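## Task

Scene 1: Grab one end of the white wire and raise it well up out of the crate; the arm's highest reach is enough, a low lift does not count. Before closing on the wire, open the fingers around it by at least a thumb's width, unless they were opened far from the whole wire; closing on it without that can fail the run. If the crate tips over halfway onto its side, the run fails. Finish while that end is held up above the table, the other arm is not touching the wire, and the wire touches nothing else more than a finger's width above the crate rim. The black wire must stay in the crate with no part of it pulled over a wall, the crate must be upright and entirely on the table, and neither gripper may hold anything but that one end.

## Robot and tools

ROBOT. Two six-joint arms, left_arm and right_arm, each ending in a two-finger parallel gripper with a wrist camera. Names are labels, not image sides. The left base sits near (+0.004, +0.266, +0.021) m and the right near (+0.004, -0.310, +0.015) m, both almost unrotated. Joint ranges in rad: waist -2.618 to 3.054, shoulder 0.000 to 3.142, elbow 0.000 to 3.142, wrist pitch -1.571 to 1.571, wrist yaw -1.571 to 1.571, wrist roll -2.094 to 2.094. Elbows never fully straighten.

FRAME. One scene frame for everything: origin at table-top height, midway between the arms, a little behind the near table edge; +x runs out over the table, +y toward left_arm, +z up. In the gripper's own axes the fingers point along +z and separate along y. The reported hand point lies between the finger pads, under 1 cm behind the tips; at long reach it can be somewhat off.

ROW FORMAT. Every motion command is a row of 16 numbers, always both arms: left_arm x, y, z, qw, qx, qy, qz, opening, then right_arm the same 8. x, y, z is an absolute target position in metres in the scene frame; the quaternion is an absolute target orientation, w first. Together these are a pose, not an offset. Opening runs from -1 (closed) to +1 (fully open, 0.087 m). To hold an arm still or keep its orientation, resend the exact same pose every time rather than copying drifted values from the latest result.

TOOLS.
- execute_actions(actions): a list of actions run in order. Each action is a table of up to 15 rows; each row lasts one 1/30 s step, and if fewer than 15 rows are given the last repeats. An empty list just reports state and images. Any action whose target lies over 0.6 m from the gripper's current position along one of that gripper's axes is rejected for both arms; if the first action fails that check, or any action is malformed, nothing runs.
- move(target, speed, blocking): target is one 16-number row; both grippers travel in straight lines toward their poses and finish together, lasting 0.5 to 10 s (cut off at 10 s). speed is m/s, 0.002 to 0.5, default 0.25; rotation is capped at twice that in rad/s. Openings are sent at the start. Paths ignore obstacles and the other arm, and grippers can lag, wander or overshoot speed, mostly when stretched out. With blocking=false you get a result after 0.5 s; then poll with wait(0) and send no rows or moves until it has ended (or call stop).
- wait(seconds): 0 to 10; arms hold their last command; returns early if a running move finishes.
- stop(): brakes a running move; it needs room, more when fast; the fingers keep moving.
- zoom_image(camera, region): camera is cam_high, cam_low, cam_left_wrist or cam_right_wrist; region [x0, y0, x1, y1] in image pixels from the top-left, at most 504 by 504.
- read_manual(section): only "licences"; moves nothing.
- finished_scene(scene): pass 1 or 2; ends that scene for good and reports success.

CONTROL BEHAVIOUR. Each step the commanded pose is clamped to within 70 mm and 16 degrees of the measured one, then joints follow by damped inverse kinematics, favouring position over orientation. Distant targets need several actions; after an action the arm only coasts to its last clamped pose. Friction may leave a gripper up to about 31 mm short, and tiny commands may not move it.

GRIPPING. grip_measured reports finger opening on the command scale (the last Joint positions number is metres); readings may be off by about 1 mm. To hold, command about 0.02 below grip_measured; smaller gaps grip more softly. Fingers press about 20 N each; closing fast squeezes harder and can spring them open. Open wide around the wire before closing.

RESULTS. The state line lists left_arm | right_arm poses. Hand target lines give the pose each arm is now driven toward. A pose unreachable line means the clearance check altered or blocked that arm's command. The move: line states the ending (done, off_target, moving, held, fault) and limits: paced means the target was clipped; held means steps were blocked and the arm may then jump faster than speed. Distances to each pose are given; if only one arm is named, the other finished. Joint torques include friction and offsets. MOTOR HOT appears from 75 °C; at 90 °C that arm halts 10 s; at 100 °C it goes limp and drops. These show as OVER-TEMPERATURE FAULT lines; any FAULT costs time.

CAMERAS. cam_high and cam_low are fixed, the wrist cameras ride on the hands; all are 504x504, with calibration given per scene and small errors.

AVOID. Tipping the crate, dragging the other wire over a wall, knocking anything off the table, arms striking or shoving each other, the fixed bar and plate behind the bases (up to about 3 cm tall, no warning), fast impacts, deep presses past contact, slips and drops.

Each tool is called after ">>>" by a JSON object that holds its "op" and its "data".

## Session

>>> {"op": "execute_actions", "data": {"actions": []}}

Scene clock: 0.00 s.
left_arm: end_effector_position=(+0.4861, +0.4948, +0.1312) grip_measured=+1.000 end_effector_quat_wxyz=(+0.534, +0.305, +0.622, +0.485) | right_arm: end_effector_position=(+0.5558, -0.4125, +0.3725) grip_measured=+0.989 end_effector_quat_wxyz=(+0.689, -0.589, +0.322, -0.273)
Joint positions: left_arm=[0.387 2.124 0.811 1.358 0.132 1.193 0.087] | right_arm=[-0.505  1.944  1.532  0.754 -1.143 -1.106  0.087]
Joint velocities: left_arm=[-0.007  0.002  0.012  0.022 -0.051  0.022  0.   ] | right_arm=[-0.007 -0.002  0.002  0.051 -0.007  0.081 -0.001]
Joint torques (N m, as the arm reports them, + toward a larger angle): no reading
Motor temperatures (°C, as the motors report them): left_arm=[32 32 31 30 32 32] | right_arm=[33 33 32 32 33 31]
Hand target (left_arm): +0.486, +0.495, +0.131; +0.534, +0.305, +0.622, +0.485
Hand target (right_arm): +0.556, -0.413, +0.372; +0.689, -0.589, +0.322, -0.273

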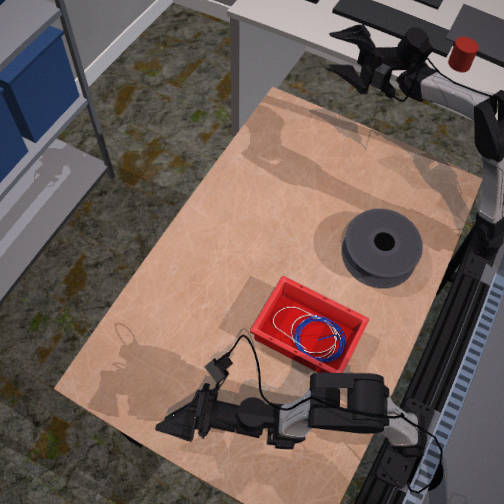

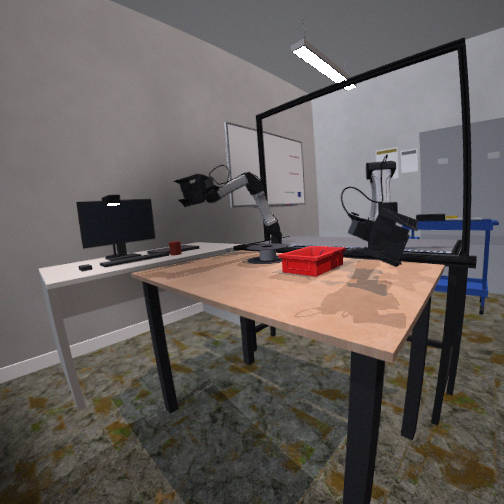

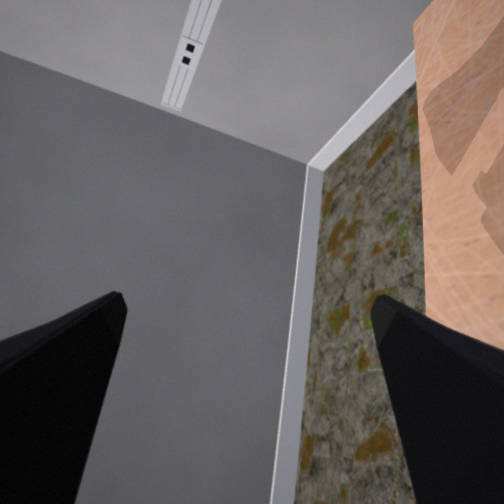

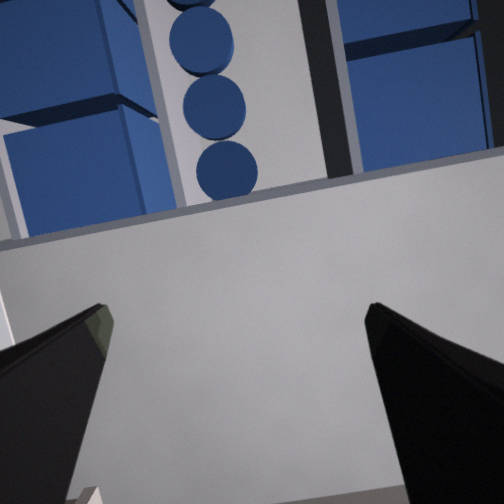

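>>> {"op": "zoom_image", "data": {"camera": "cam_high", "region": [240, 260, 380, 400]}}

Region (240, 260, 380, 400) of cam_high's 504x504 image, scaled by 3.600, with more detail than that image has.

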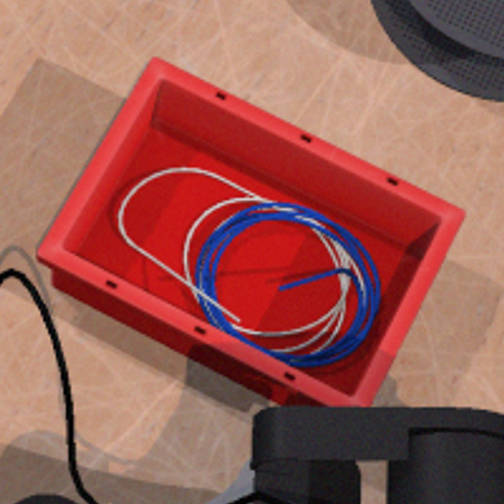

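>>> {"op": "move", "data": {"target": [0.42,0.35,0.25,0.3,0,0.95,0,0,0.5558,-0.4125,0.3725,0.689,-0.589,0.322,-0.273,1]}}

>>> {"op": "move", "data": {"target": [0.325,0.193,0.14,0,0,1,0,-0.3,0.5558,-0.4125,0.3725,0.689,-0.589,0.322,-0.273,1]}}

Scene clock: 10.33 s.
left_arm: end_effector_position=(+0.4149, +0.3516, +0.2471) grip_measured=+0.000 end_effector_quat_wxyz=(+0.301, +0.004, +0.954, -0.003) | right_arm: end_effector_position=(+0.5558, -0.4125, +0.3725) grip_measured=+0.989 end_effector_quat_wxyz=(+0.689, -0.589, +0.322, -0.273)
Joint positions: left_arm=[ 0.214  1.775  1.873 -1.069  0.14   0.209  0.044] | right_arm=[-0.505  1.944  1.532  0.754 -1.143 -1.106  0.087]
Joint velocities: left_arm=[-0.007 -0.002 -0.002 -0.051  0.007  0.007 -0.   ] | right_arm=[-0.027 -0.002  0.002 -0.007 -0.051 -0.081 -0.   ]
Joint torques (N m, as the arm reports them, + toward a larger angle): left_arm=[ 0.17 -8.25  9.87  1.12  0.17  0.  ] | right_arm=[ 0.05 -9.18  5.8   1.38  0.13  0.12]
Motor temperatures (°C, as the motors report them): left_arm=[32 36 33 33 32 32] | right_arm=[33 36 34 33 33 31]
Hand target (left_arm): +0.419, +0.350, +0.250; +0.304, +0.003, +0.953, -0.008
Hand target (right_arm): +0.556, -0.413, +0.372; +0.689, -0.589, +0.322, -0.273
Off the commanded pose (left_arm): 0.006 m, 1 deg.
Off the commanded pose (right_arm): 0.000 m, 0 deg.
move: done
camera_calibration (this result's frames):
cam_left_wrist: T_world_to_cam=[[-0.000547821, -0.999942, 0.0108012, 0.348633], [-0.967274, 0.00327052, 0.253715, 0.358229], [-0.253735, -0.0103088, -0.967219, 0.485547], [0, 0, 0, 1]] pos_world=[0.469897, 0.352447, 0.374976]

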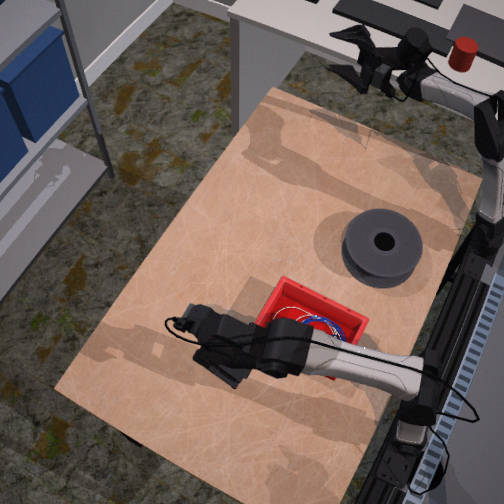

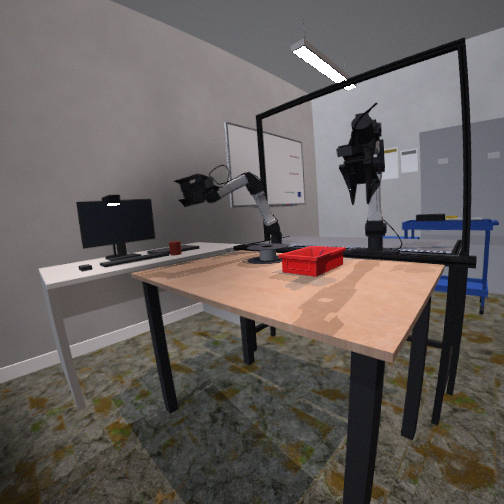

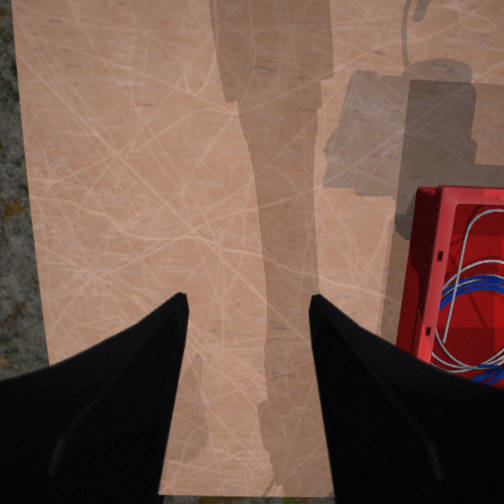

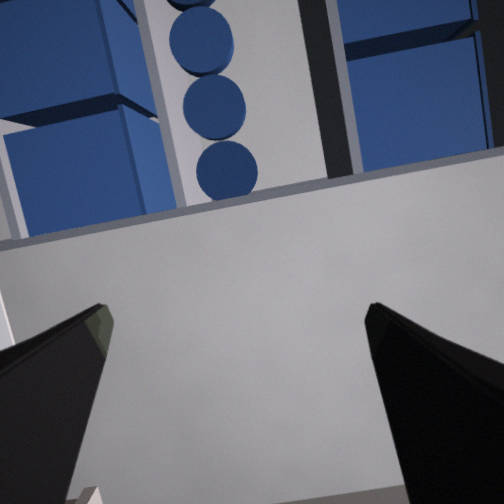

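Scene clock: 12.07 s.
left_arm: end_effector_position=(+0.3293, +0.1938, +0.1432) grip_measured=-0.300 end_effector_quat_wxyz=(+0.013, +0.002, +1.000, -0.007) | right_arm: end_effector_position=(+0.5558, -0.4125, +0.3725) grip_measured=+0.989 end_effector_quat_wxyz=(+0.689, -0.589, +0.322, -0.273)
Joint positions: left_arm=[-0.223  1.936  1.746 -1.351  0.    -0.193  0.031] | right_arm=[-0.505  1.944  1.532  0.754 -1.143 -1.106  0.087]
Joint velocities: left_arm=[ 0.007  0.002  0.002  0.022  0.022  0.022 -0.   ] | right_arm=[ 0.012  0.012 -0.012 -0.007  0.022  0.022  0.   ]
Joint torques (N m, as the arm reports them, + toward a larger angle): left_arm=[-0.15 -9.93  6.04  0.22  0.03  0.  ] | right_arm=[ 0.04 -9.23  5.84  1.37  0.14  0.14]
Motor temperatures (°C, as the motors report them): left_arm=[32 36 33 32 32 32] | right_arm=[33 37 34 33 33 31]
Hand target (left_arm): +0.324, +0.192, +0.139; -0.001, -0.000, +1.000, -0.007
Hand target (right_arm): +0.556, -0.413, +0.372; +0.689, -0.589, +0.322, -0.273
Off the commanded pose (left_arm): 0.005 m, 2 deg.
Off the commanded pose (right_arm): 0.000 m, 0 deg.
move: done
camera_calibration (this result's frames):
cam_left_wrist: T_world_to_cam=[[0.00908047, -0.999856, 0.014322, 0.188187], [-0.665942, 0.00463762, 0.745989, 0.132336], [-0.745948, -0.0163115, -0.665805, 0.481855], [0, 0, 0, 1]] pos_world=[0.445858, 0.195406, 0.219405]

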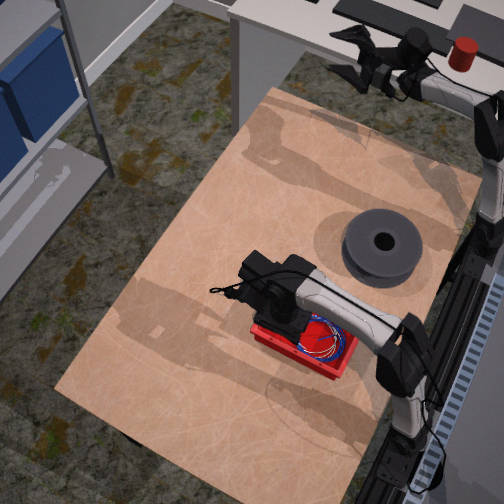

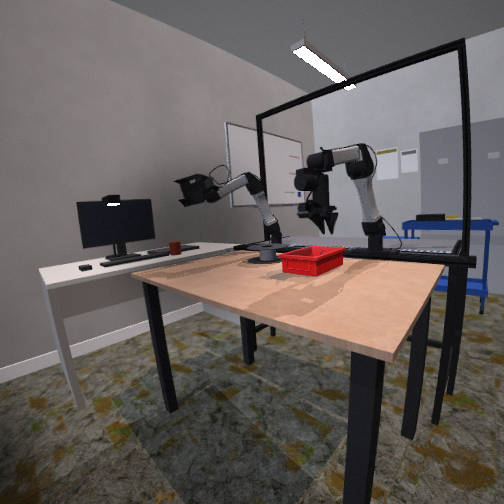

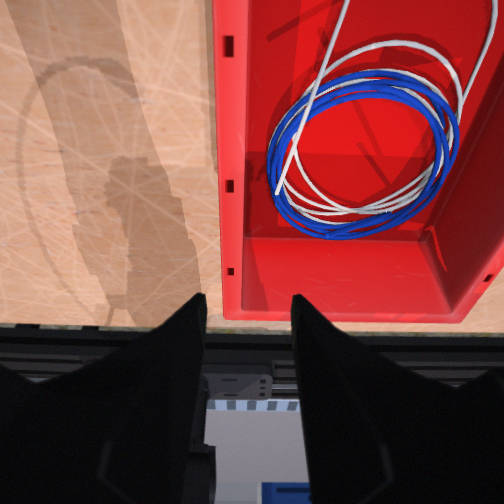

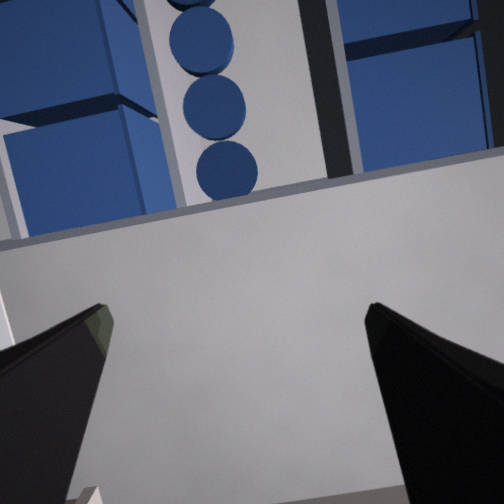

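>>> {"op": "move", "data": {"target": [0.30,0.174,0.085,0.2,0,0.98,0,-0.3,0.5558,-0.4125,0.3725,0.689,-0.589,0.322,-0.273,1], "speed": 0.12}}

Scene clock: 18.07 s.
left_arm: end_effector_position=(+0.3004, +0.1753, +0.0840) grip_measured=-0.300 end_effector_quat_wxyz=(+0.187, +0.001, +0.982, +0.004) | right_arm: end_effector_position=(+0.5558, -0.4125, +0.3725) grip_measured=+0.989 end_effector_quat_wxyz=(+0.689, -0.589, +0.322, -0.273)
Joint positions: left_arm=[-0.36   1.557  1.048 -0.705 -0.134 -0.306  0.031] | right_arm=[-0.505  1.944  1.532  0.754 -1.143 -1.106  0.087]
Joint velocities: left_arm=[-0.007 -0.002  0.002  0.007 -0.095 -0.081 -0.001] | right_arm=[ 0.002  0.007  0.007  0.037  0.022 -0.022 -0.001]
Joint torques (N m, as the arm reports them, + toward a larger angle): left_arm=[-0.56 -9.22  6.07  0.95 -0.23  0.  ] | right_arm=[ 0.   -9.27  5.89  1.38  0.14  0.12]
Motor temperatures (°C, as the motors report them): left_arm=[32 37 33 32 32 32] | right_arm=[33 38 35 33 33 31]
Hand target (left_arm): +0.300, +0.173, +0.086; +0.199, +0.001, +0.980, +0.003
Hand target (right_arm): +0.556, -0.413, +0.372; +0.689, -0.589, +0.322, -0.273
Off the commanded pose (left_arm): 0.002 m, 2 deg.
Off the commanded pose (right_arm): 0.000 m, 0 deg.
move: done
camera_calibration (this result's frames):
cam_left_wrist: T_world_to_cam=[[0.0112968, -0.999934, -0.00199665, 0.171504], [-0.881718, -0.010903, 0.471651, 0.247867], [-0.471642, -0.00356766, -0.881783, 0.354017], [0, 0, 0, 1]] pos_world=[0.38358, 0.175458, 0.195602]

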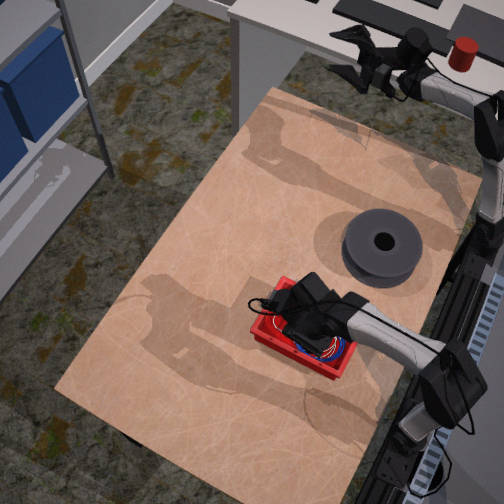

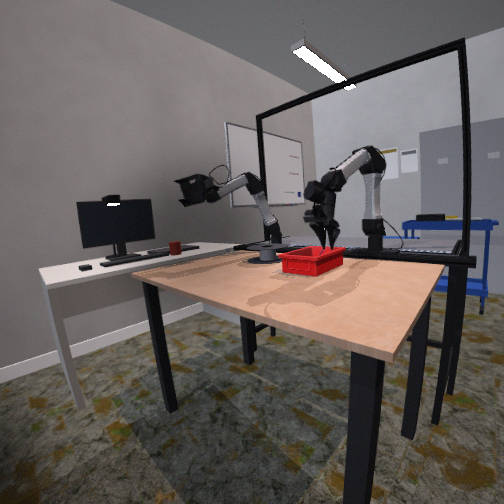

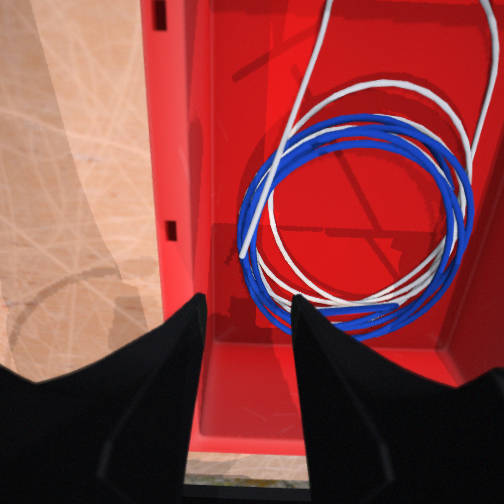

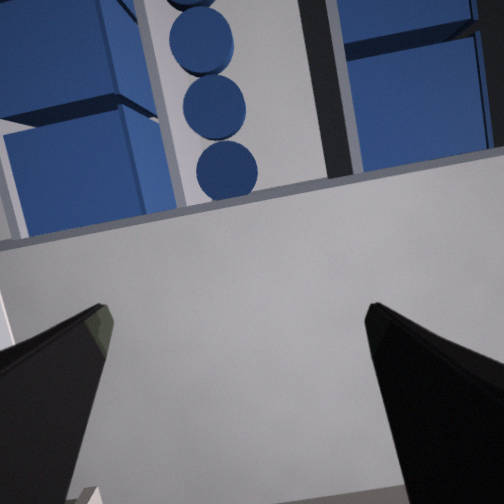

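>>> {"op": "move", "data": {"target": [0.318,0.173,0.05,0.2,0,0.98,0,-0.3,0.5558,-0.4125,0.3725,0.689,-0.589,0.322,-0.273,1], "speed": 0.06}}

>>> {"op": "move", "data": {"target": [0.318,0.173,0.05,0.2,0,0.98,0,-1,0.5558,-0.4125,0.3725,0.689,-0.589,0.322,-0.273,1]}}

Scene clock: 22.47 s.
left_arm: end_effector_position=(+0.3187, +0.1690, +0.0572) grip_measured=-0.300 end_effector_quat_wxyz=(+0.205, +0.002, +0.979, -0.002) | right_arm: end_effector_position=(+0.5558, -0.4125, +0.3725) grip_measured=+0.989 end_effector_quat_wxyz=(+0.689, -0.589, +0.322, -0.273)
Joint positions: left_arm=[-0.36   1.631  1.003 -0.547 -0.135 -0.3    0.031] | right_arm=[-0.505  1.944  1.532  0.754 -1.143 -1.106  0.087]
Joint velocities: left_arm=[ 0.007 -0.022 -0.007 -0.022  0.051  0.007  0.   ] | right_arm=[ 0.012 -0.002  0.007 -0.037 -0.051 -0.051 -0.   ]
Joint torques (N m, as the arm reports them, + toward a larger angle): left_arm=[ 1.09 -6.37  6.08  1.05 -0.08  0.15] | right_arm=[-0.07 -9.27  5.89  1.36  0.16  0.15]
Motor temperatures (°C, as the motors report them): left_arm=[32 38 33 32 32 32] | right_arm=[33 39 36 34 33 31]
Hand target (left_arm): +0.318, +0.173, +0.050; +0.200, +0.000, +0.980, +0.000
Hand target (right_arm): +0.556, -0.413, +0.372; +0.689, -0.589, +0.322, -0.273
Off the commanded pose (left_arm): 0.008 m, 1 deg.
Off the commanded pose (right_arm): 0.000 m, 0 deg.
move: done
camera_calibration (this result's frames):
cam_left_wrist: T_world_to_cam=[[0.00598237, -0.999947, 0.00836475, 0.166113], [-0.898541, -0.00170433, 0.438886, 0.282244], [-0.438849, -0.0101416, -0.898504, 0.330691], [0, 0, 0, 1]] pos_world=[0.397737, 0.169939, 0.171865]

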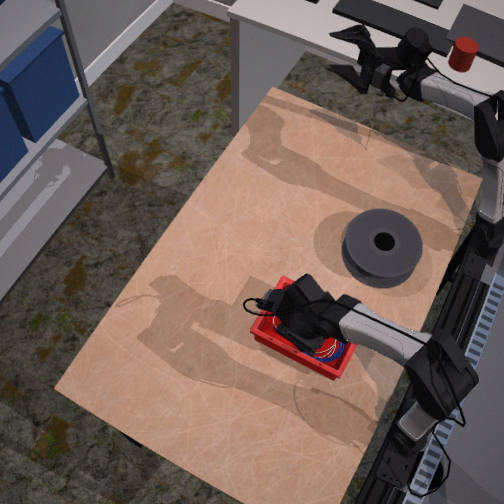

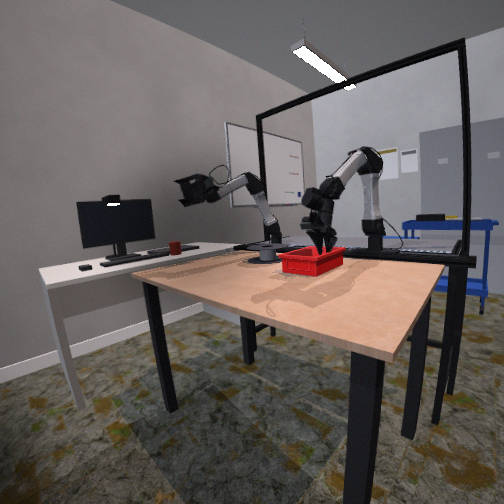

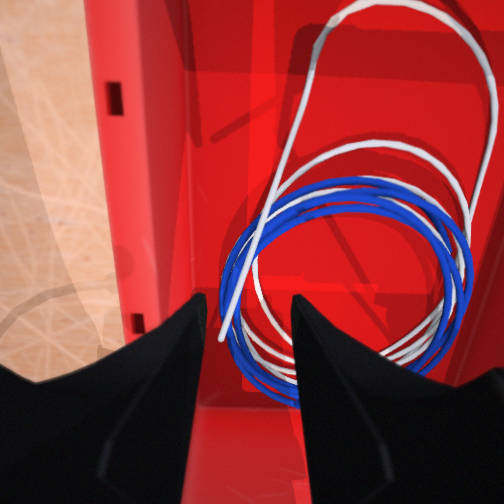

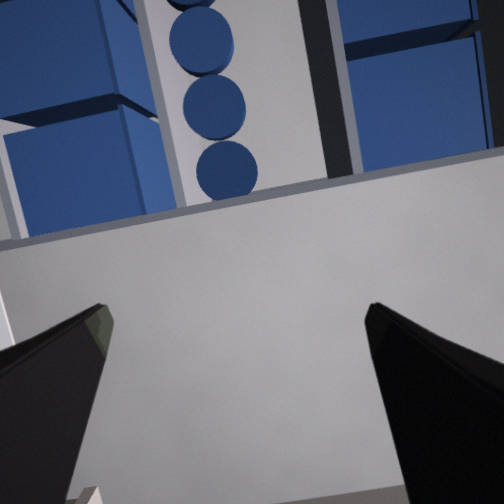

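Scene clock: 23.17 s.
left_arm: end_effector_position=(+0.3187, +0.1691, +0.0572) grip_measured=-0.974 end_effector_quat_wxyz=(+0.205, +0.002, +0.979, -0.002) | right_arm: end_effector_position=(+0.5558, -0.4125, +0.3725) grip_measured=+0.989 end_effector_quat_wxyz=(+0.689, -0.589, +0.322, -0.273)
Joint positions: left_arm=[-0.36   1.631  1.003 -0.547 -0.135 -0.3    0.001] | right_arm=[-0.505  1.944  1.532  0.754 -1.143 -1.106  0.087]
Joint velocities: left_arm=[-0.022 -0.002  0.002  0.007 -0.037 -0.007  0.   ] | right_arm=[-0.022 -0.002  0.002 -0.007 -0.007 -0.007 -0.001]
Joint torques (N m, as the arm reports them, + toward a larger angle): left_arm=[ 1.15 -6.42  6.15  1.05 -0.08  0.14] | right_arm=[-0.09 -9.21  5.82  1.37  0.15  0.11]
Motor temperatures (°C, as the motors report them): left_arm=[32 38 33 32 32 32] | right_arm=[33 39 36 34 33 31]
Hand target (left_arm): +0.318, +0.173, +0.050; +0.200, -0.000, +0.980, -0.000
Hand target (right_arm): +0.556, -0.412, +0.372; +0.689, -0.589, +0.322, -0.273
Off the commanded pose (left_arm): 0.008 m, 1 deg.
Off the commanded pose (right_arm): 0.000 m, 0 deg.
move: done
camera_calibration (this result's frames):
cam_left_wrist: T_world_to_cam=[[0.00563307, -0.99995, 0.00821145, 0.166249], [-0.898542, -0.00145775, 0.438884, 0.282203], [-0.438851, -0.0098506, -0.898506, 0.330642], [0, 0, 0, 1]] pos_world=[0.397737, 0.169909, 0.171865]

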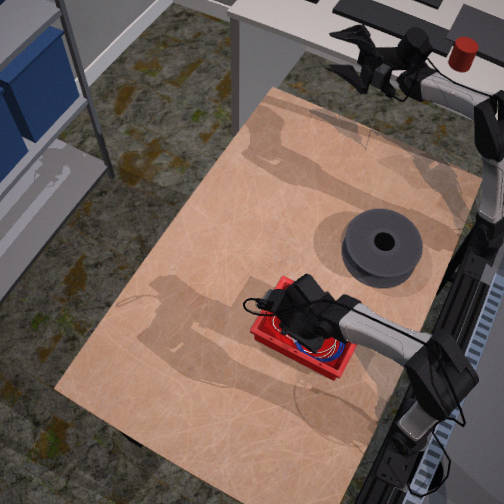

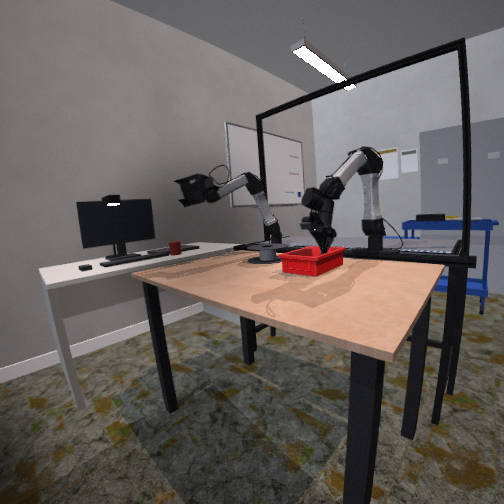

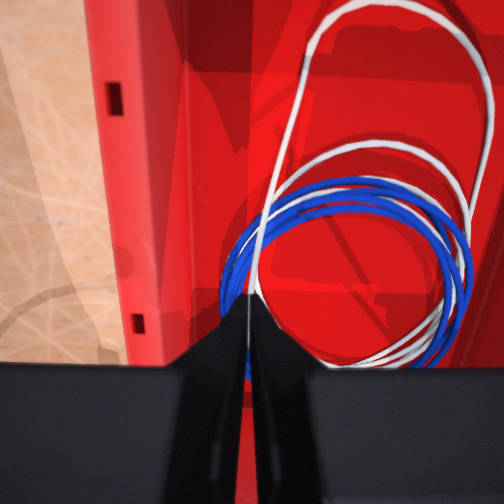

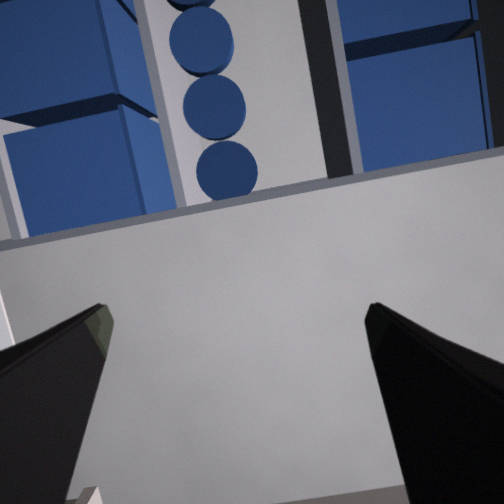

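Seems caught. Lift.

>>> {"op": "move", "data": {"target": [0.33,0.13,0.3,0.3,0,0.95,0,-1,0.5558,-0.4125,0.3725,0.689,-0.589,0.322,-0.273,1], "speed": 0.08}}

>>> {"op": "zoom_image", "data": {"camera": "cam_low", "region": [220, 100, 420, 300]}}

Scene clock: 28.63 s.
left_arm: end_effector_position=(+0.3260, +0.1335, +0.2980) grip_measured=-0.974 end_effector_quat_wxyz=(+0.298, -0.000, +0.955, +0.000) | right_arm: end_effector_position=(+0.5558, -0.4125, +0.3725) grip_measured=+0.989 end_effector_quat_wxyz=(+0.689, -0.589, +0.322, -0.273)
Joint positions: left_arm=[-0.515  1.624  1.927 -1.325 -0.276 -0.408  0.001] | right_arm=[-0.505  1.944  1.532  0.754 -1.143 -1.106  0.087]
Joint velocities: left_arm=[ 0.002 -0.002  0.002 -0.095 -0.066 -0.066  0.001] | right_arm=[-0.012 -0.027 -0.012 -0.022  0.066 -0.051 -0.001]
Joint torques (N m, as the arm reports them, + toward a larger angle): left_arm=[-0.54 -5.81  8.89  1.01 -0.29  0.02] | right_arm=[-0.04 -9.17  5.84  1.38  0.13  0.1 ]
Motor temperatures (°C, as the motors report them): left_arm=[32 38 34 32 32 32] | right_arm=[33 41 36 34 33 31]
Hand target (left_arm): +0.328, +0.130, +0.300; +0.301, +0.000, +0.954, +0.001
Hand target (right_arm): +0.556, -0.413, +0.372; +0.689, -0.589, +0.322, -0.273
Off the commanded pose (left_arm): 0.006 m, 0 deg.
Off the commanded pose (right_arm): 0.000 m, 0 deg.
move: done
camera_calibration (this result's frames):
cam_left_wrist: T_world_to_cam=[[0.0100998, -0.999917, 0.00798938, 0.127229], [-0.965591, -0.00767609, 0.259951, 0.259079], [-0.259868, -0.0103399, -0.965589, 0.51149], [0, 0, 0, 1]] pos_world=[0.381799, 0.134496, 0.425524]

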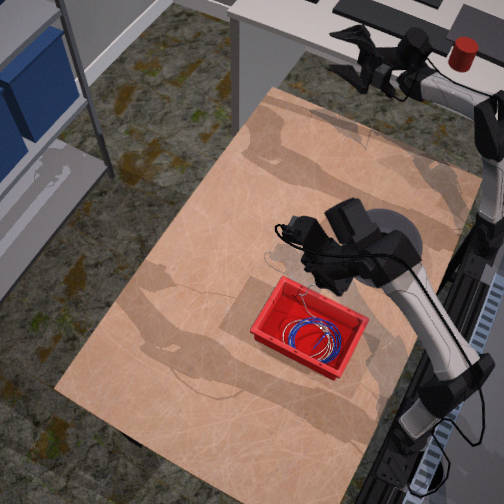

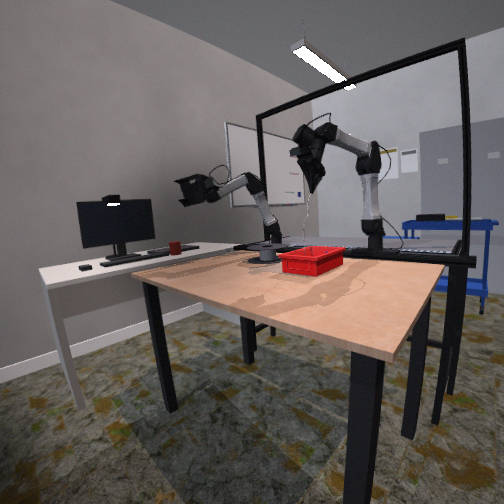

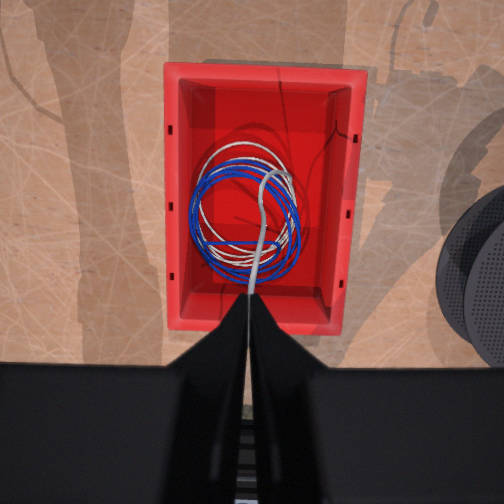

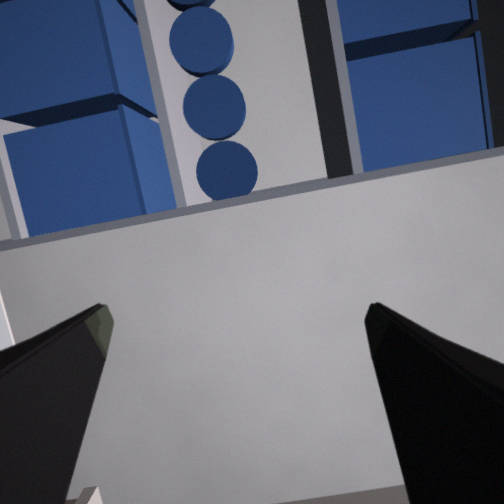

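Region (220, 100, 420, 300) of cam_low's 504x504 image, scaled by 2.520, with more detail than that image has.

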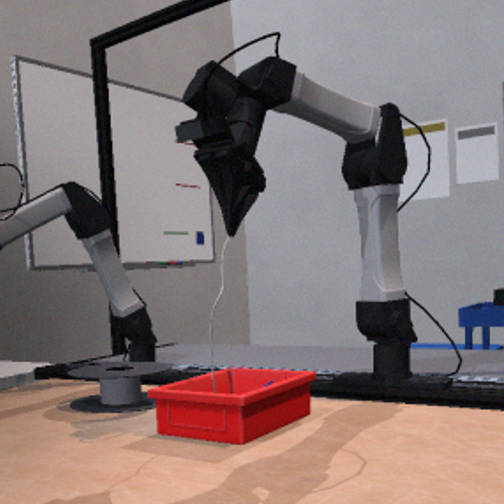

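>>> {"op": "move", "data": {"target": [0.33,0.125,0.6,0.693,0.14,0.693,-0.14,-1,0.5558,-0.4125,0.3725,0.689,-0.589,0.322,-0.273,1], "speed": 0.07}}

>>> {"op": "zoom_image", "data": {"camera": "cam_low", "region": [200, 50, 450, 300]}}

Scene clock: 39.93 s.
left_arm: end_effector_position=(+0.3241, +0.1259, +0.5950) grip_measured=-0.974 end_effector_quat_wxyz=(+0.689, +0.141, +0.698, -0.132) | right_arm: end_effector_position=(+0.5558, -0.4125, +0.3725) grip_measured=+0.989 end_effector_quat_wxyz=(+0.689, -0.589, +0.322, -0.273)
Joint positions: left_arm=[-0.492  1.598  2.633 -1.05  -0.076  0.016  0.001] | right_arm=[-0.505  1.944  1.532  0.754 -1.143 -1.106  0.087]
Joint velocities: left_arm=[-0.002  0.017  0.017  0.022  0.051 -0.022  0.   ] | right_arm=[ 0.007  0.017  0.007 -0.037 -0.051  0.037  0.001]
Joint torques (N m, as the arm reports them, + toward a larger angle): left_arm=[ 1.   -2.27  5.58  1.78  0.05  0.13] | right_arm=[-0.04 -9.22  5.88  1.37  0.13  0.11]
Motor temperatures (°C, as the motors report them): left_arm=[32 38 35 34 32 32] | right_arm=[33 43 37 34 33 31]
Hand target (left_arm): +0.328, +0.126, +0.600; +0.697, +0.141, +0.691, -0.132
Hand target (right_arm): +0.556, -0.412, +0.372; +0.689, -0.589, +0.322, -0.273
Off the commanded pose (left_arm): 0.008 m, 1 deg.
Off the commanded pose (right_arm): 0.000 m, 0 deg.
move: done
camera_calibration (this result's frames):
cam_left_wrist: T_world_to_cam=[[-0.379317, -0.925262, 0.00287602, 0.237169], [-0.715354, 0.291289, -0.635153, 0.593778], [0.586845, -0.242982, -0.772381, 0.437672], [0, 0, 0, 1]] pos_world=[0.257878, 0.152828, 0.714508]

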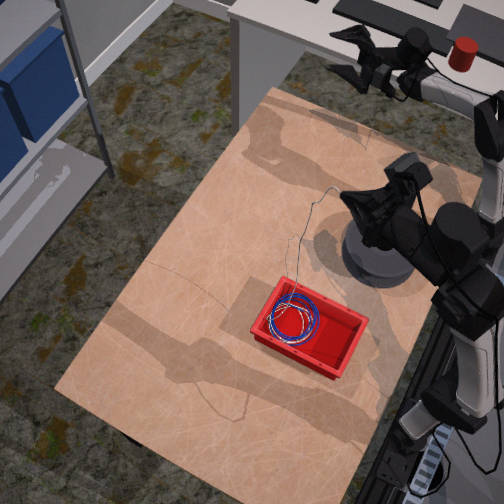

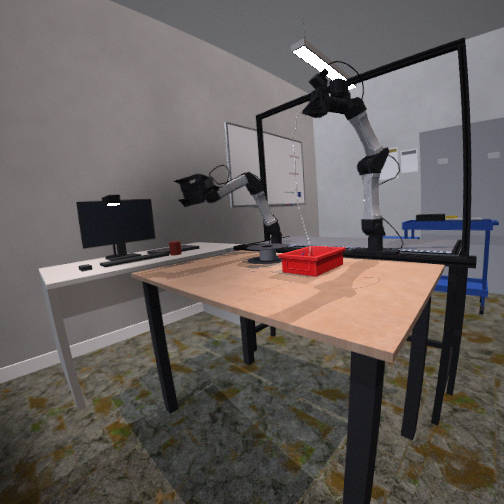

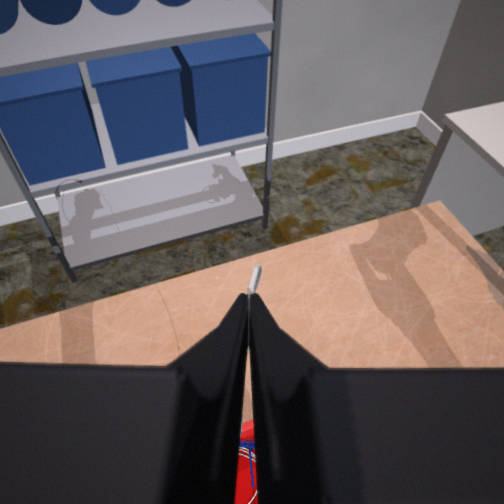

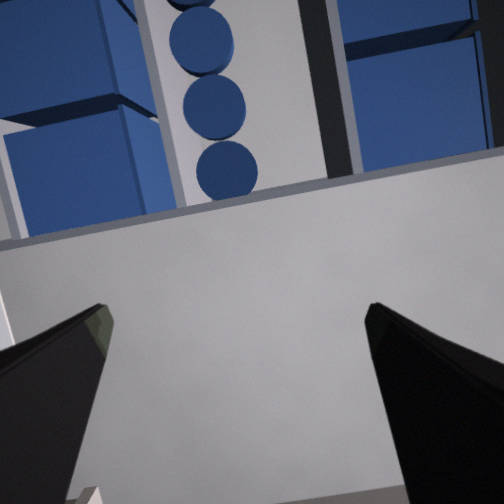

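Region (200, 50, 450, 300) of cam_low's 504x504 image, scaled by 2.016, with more detail than that image has.

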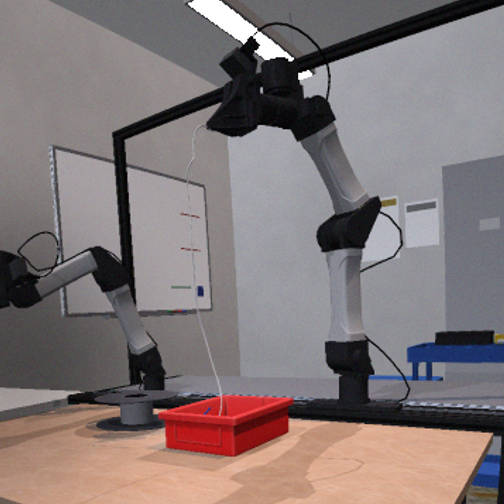

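A bit higher, tilted up.

>>> {"op": "move", "data": {"target": [0.31,0.135,0.74,0.87,0.09,0.45,-0.176,-1,0.5558,-0.4125,0.3725,0.689,-0.589,0.322,-0.273,1], "speed": 0.07}}

>>> {"op": "zoom_image", "data": {"camera": "cam_low", "region": [180, 20, 460, 300]}}

Scene clock: 48.57 s.
left_arm: end_effector_position=(+0.3064, +0.1347, +0.7384) grip_measured=-0.974 end_effector_quat_wxyz=(+0.868, +0.087, +0.457, -0.175) | right_arm: end_effector_position=(+0.5558, -0.4125, +0.3725) grip_measured=+0.989 end_effector_quat_wxyz=(+0.689, -0.589, +0.322, -0.273)
Joint positions: left_arm=[-0.486  1.505  2.435 -0.326 -0.055  0.037  0.001] | right_arm=[-0.505  1.944  1.532  0.754 -1.143 -1.106  0.087]
Joint velocities: left_arm=[-0.002 -0.007  0.002  0.007 -0.007 -0.066 -0.001] | right_arm=[-0.007  0.002  0.002 -0.007  0.007  0.022 -0.001]
Joint torques (N m, as the arm reports them, + toward a larger angle): left_arm=[ 0.98 -2.39  3.17  1.34  0.09  0.14] | right_arm=[-0.07 -9.2   5.82  1.38  0.1   0.11]
Motor temperatures (°C, as the motors report them): left_arm=[32 37 35 36 32 32] | right_arm=[33 44 38 35 33 31]
Hand target (left_arm): +0.309, +0.135, +0.740; +0.872, +0.088, +0.451, -0.171
Hand target (right_arm): +0.556, -0.413, +0.372; +0.689, -0.589, +0.322, -0.273
Off the commanded pose (left_arm): 0.004 m, 1 deg.
Off the commanded pose (right_arm): 0.000 m, 0 deg.
move: done
camera_calibration (this result's frames):
cam_left_wrist: T_world_to_cam=[[-0.390157, -0.920563, 0.0184436, 0.229395], [-0.246879, 0.0852937, -0.965285, 0.797625], [0.887033, -0.381166, -0.260546, 0.109641], [0, 0, 0, 1]] pos_world=[0.189162, 0.184932, 0.794272]

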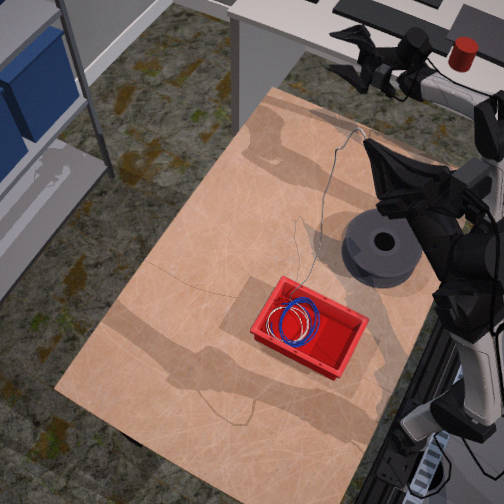

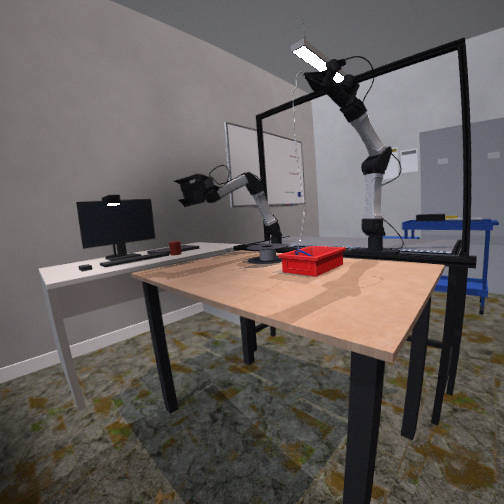

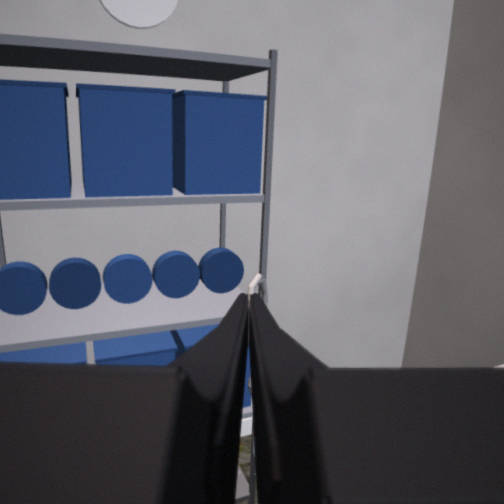

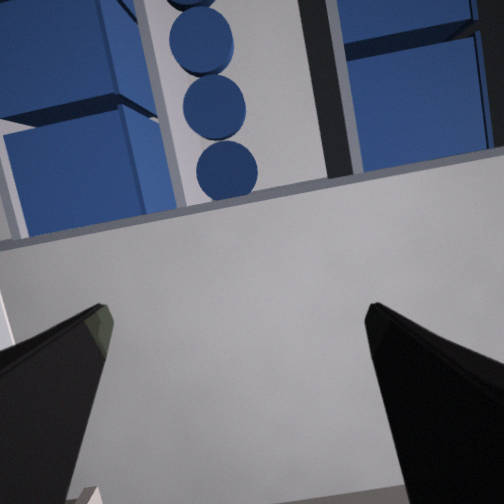

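Region (180, 20, 460, 300) of cam_low's 504x504 image, scaled by 1.800, with more detail than that image has.

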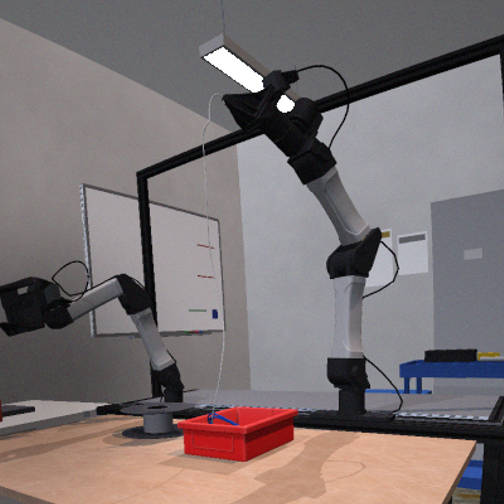

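Blue is about rim height; acceptable.

>>> {"op": "finished_scene", "data": {"scene": 1}}

The scene is finished: the task was done.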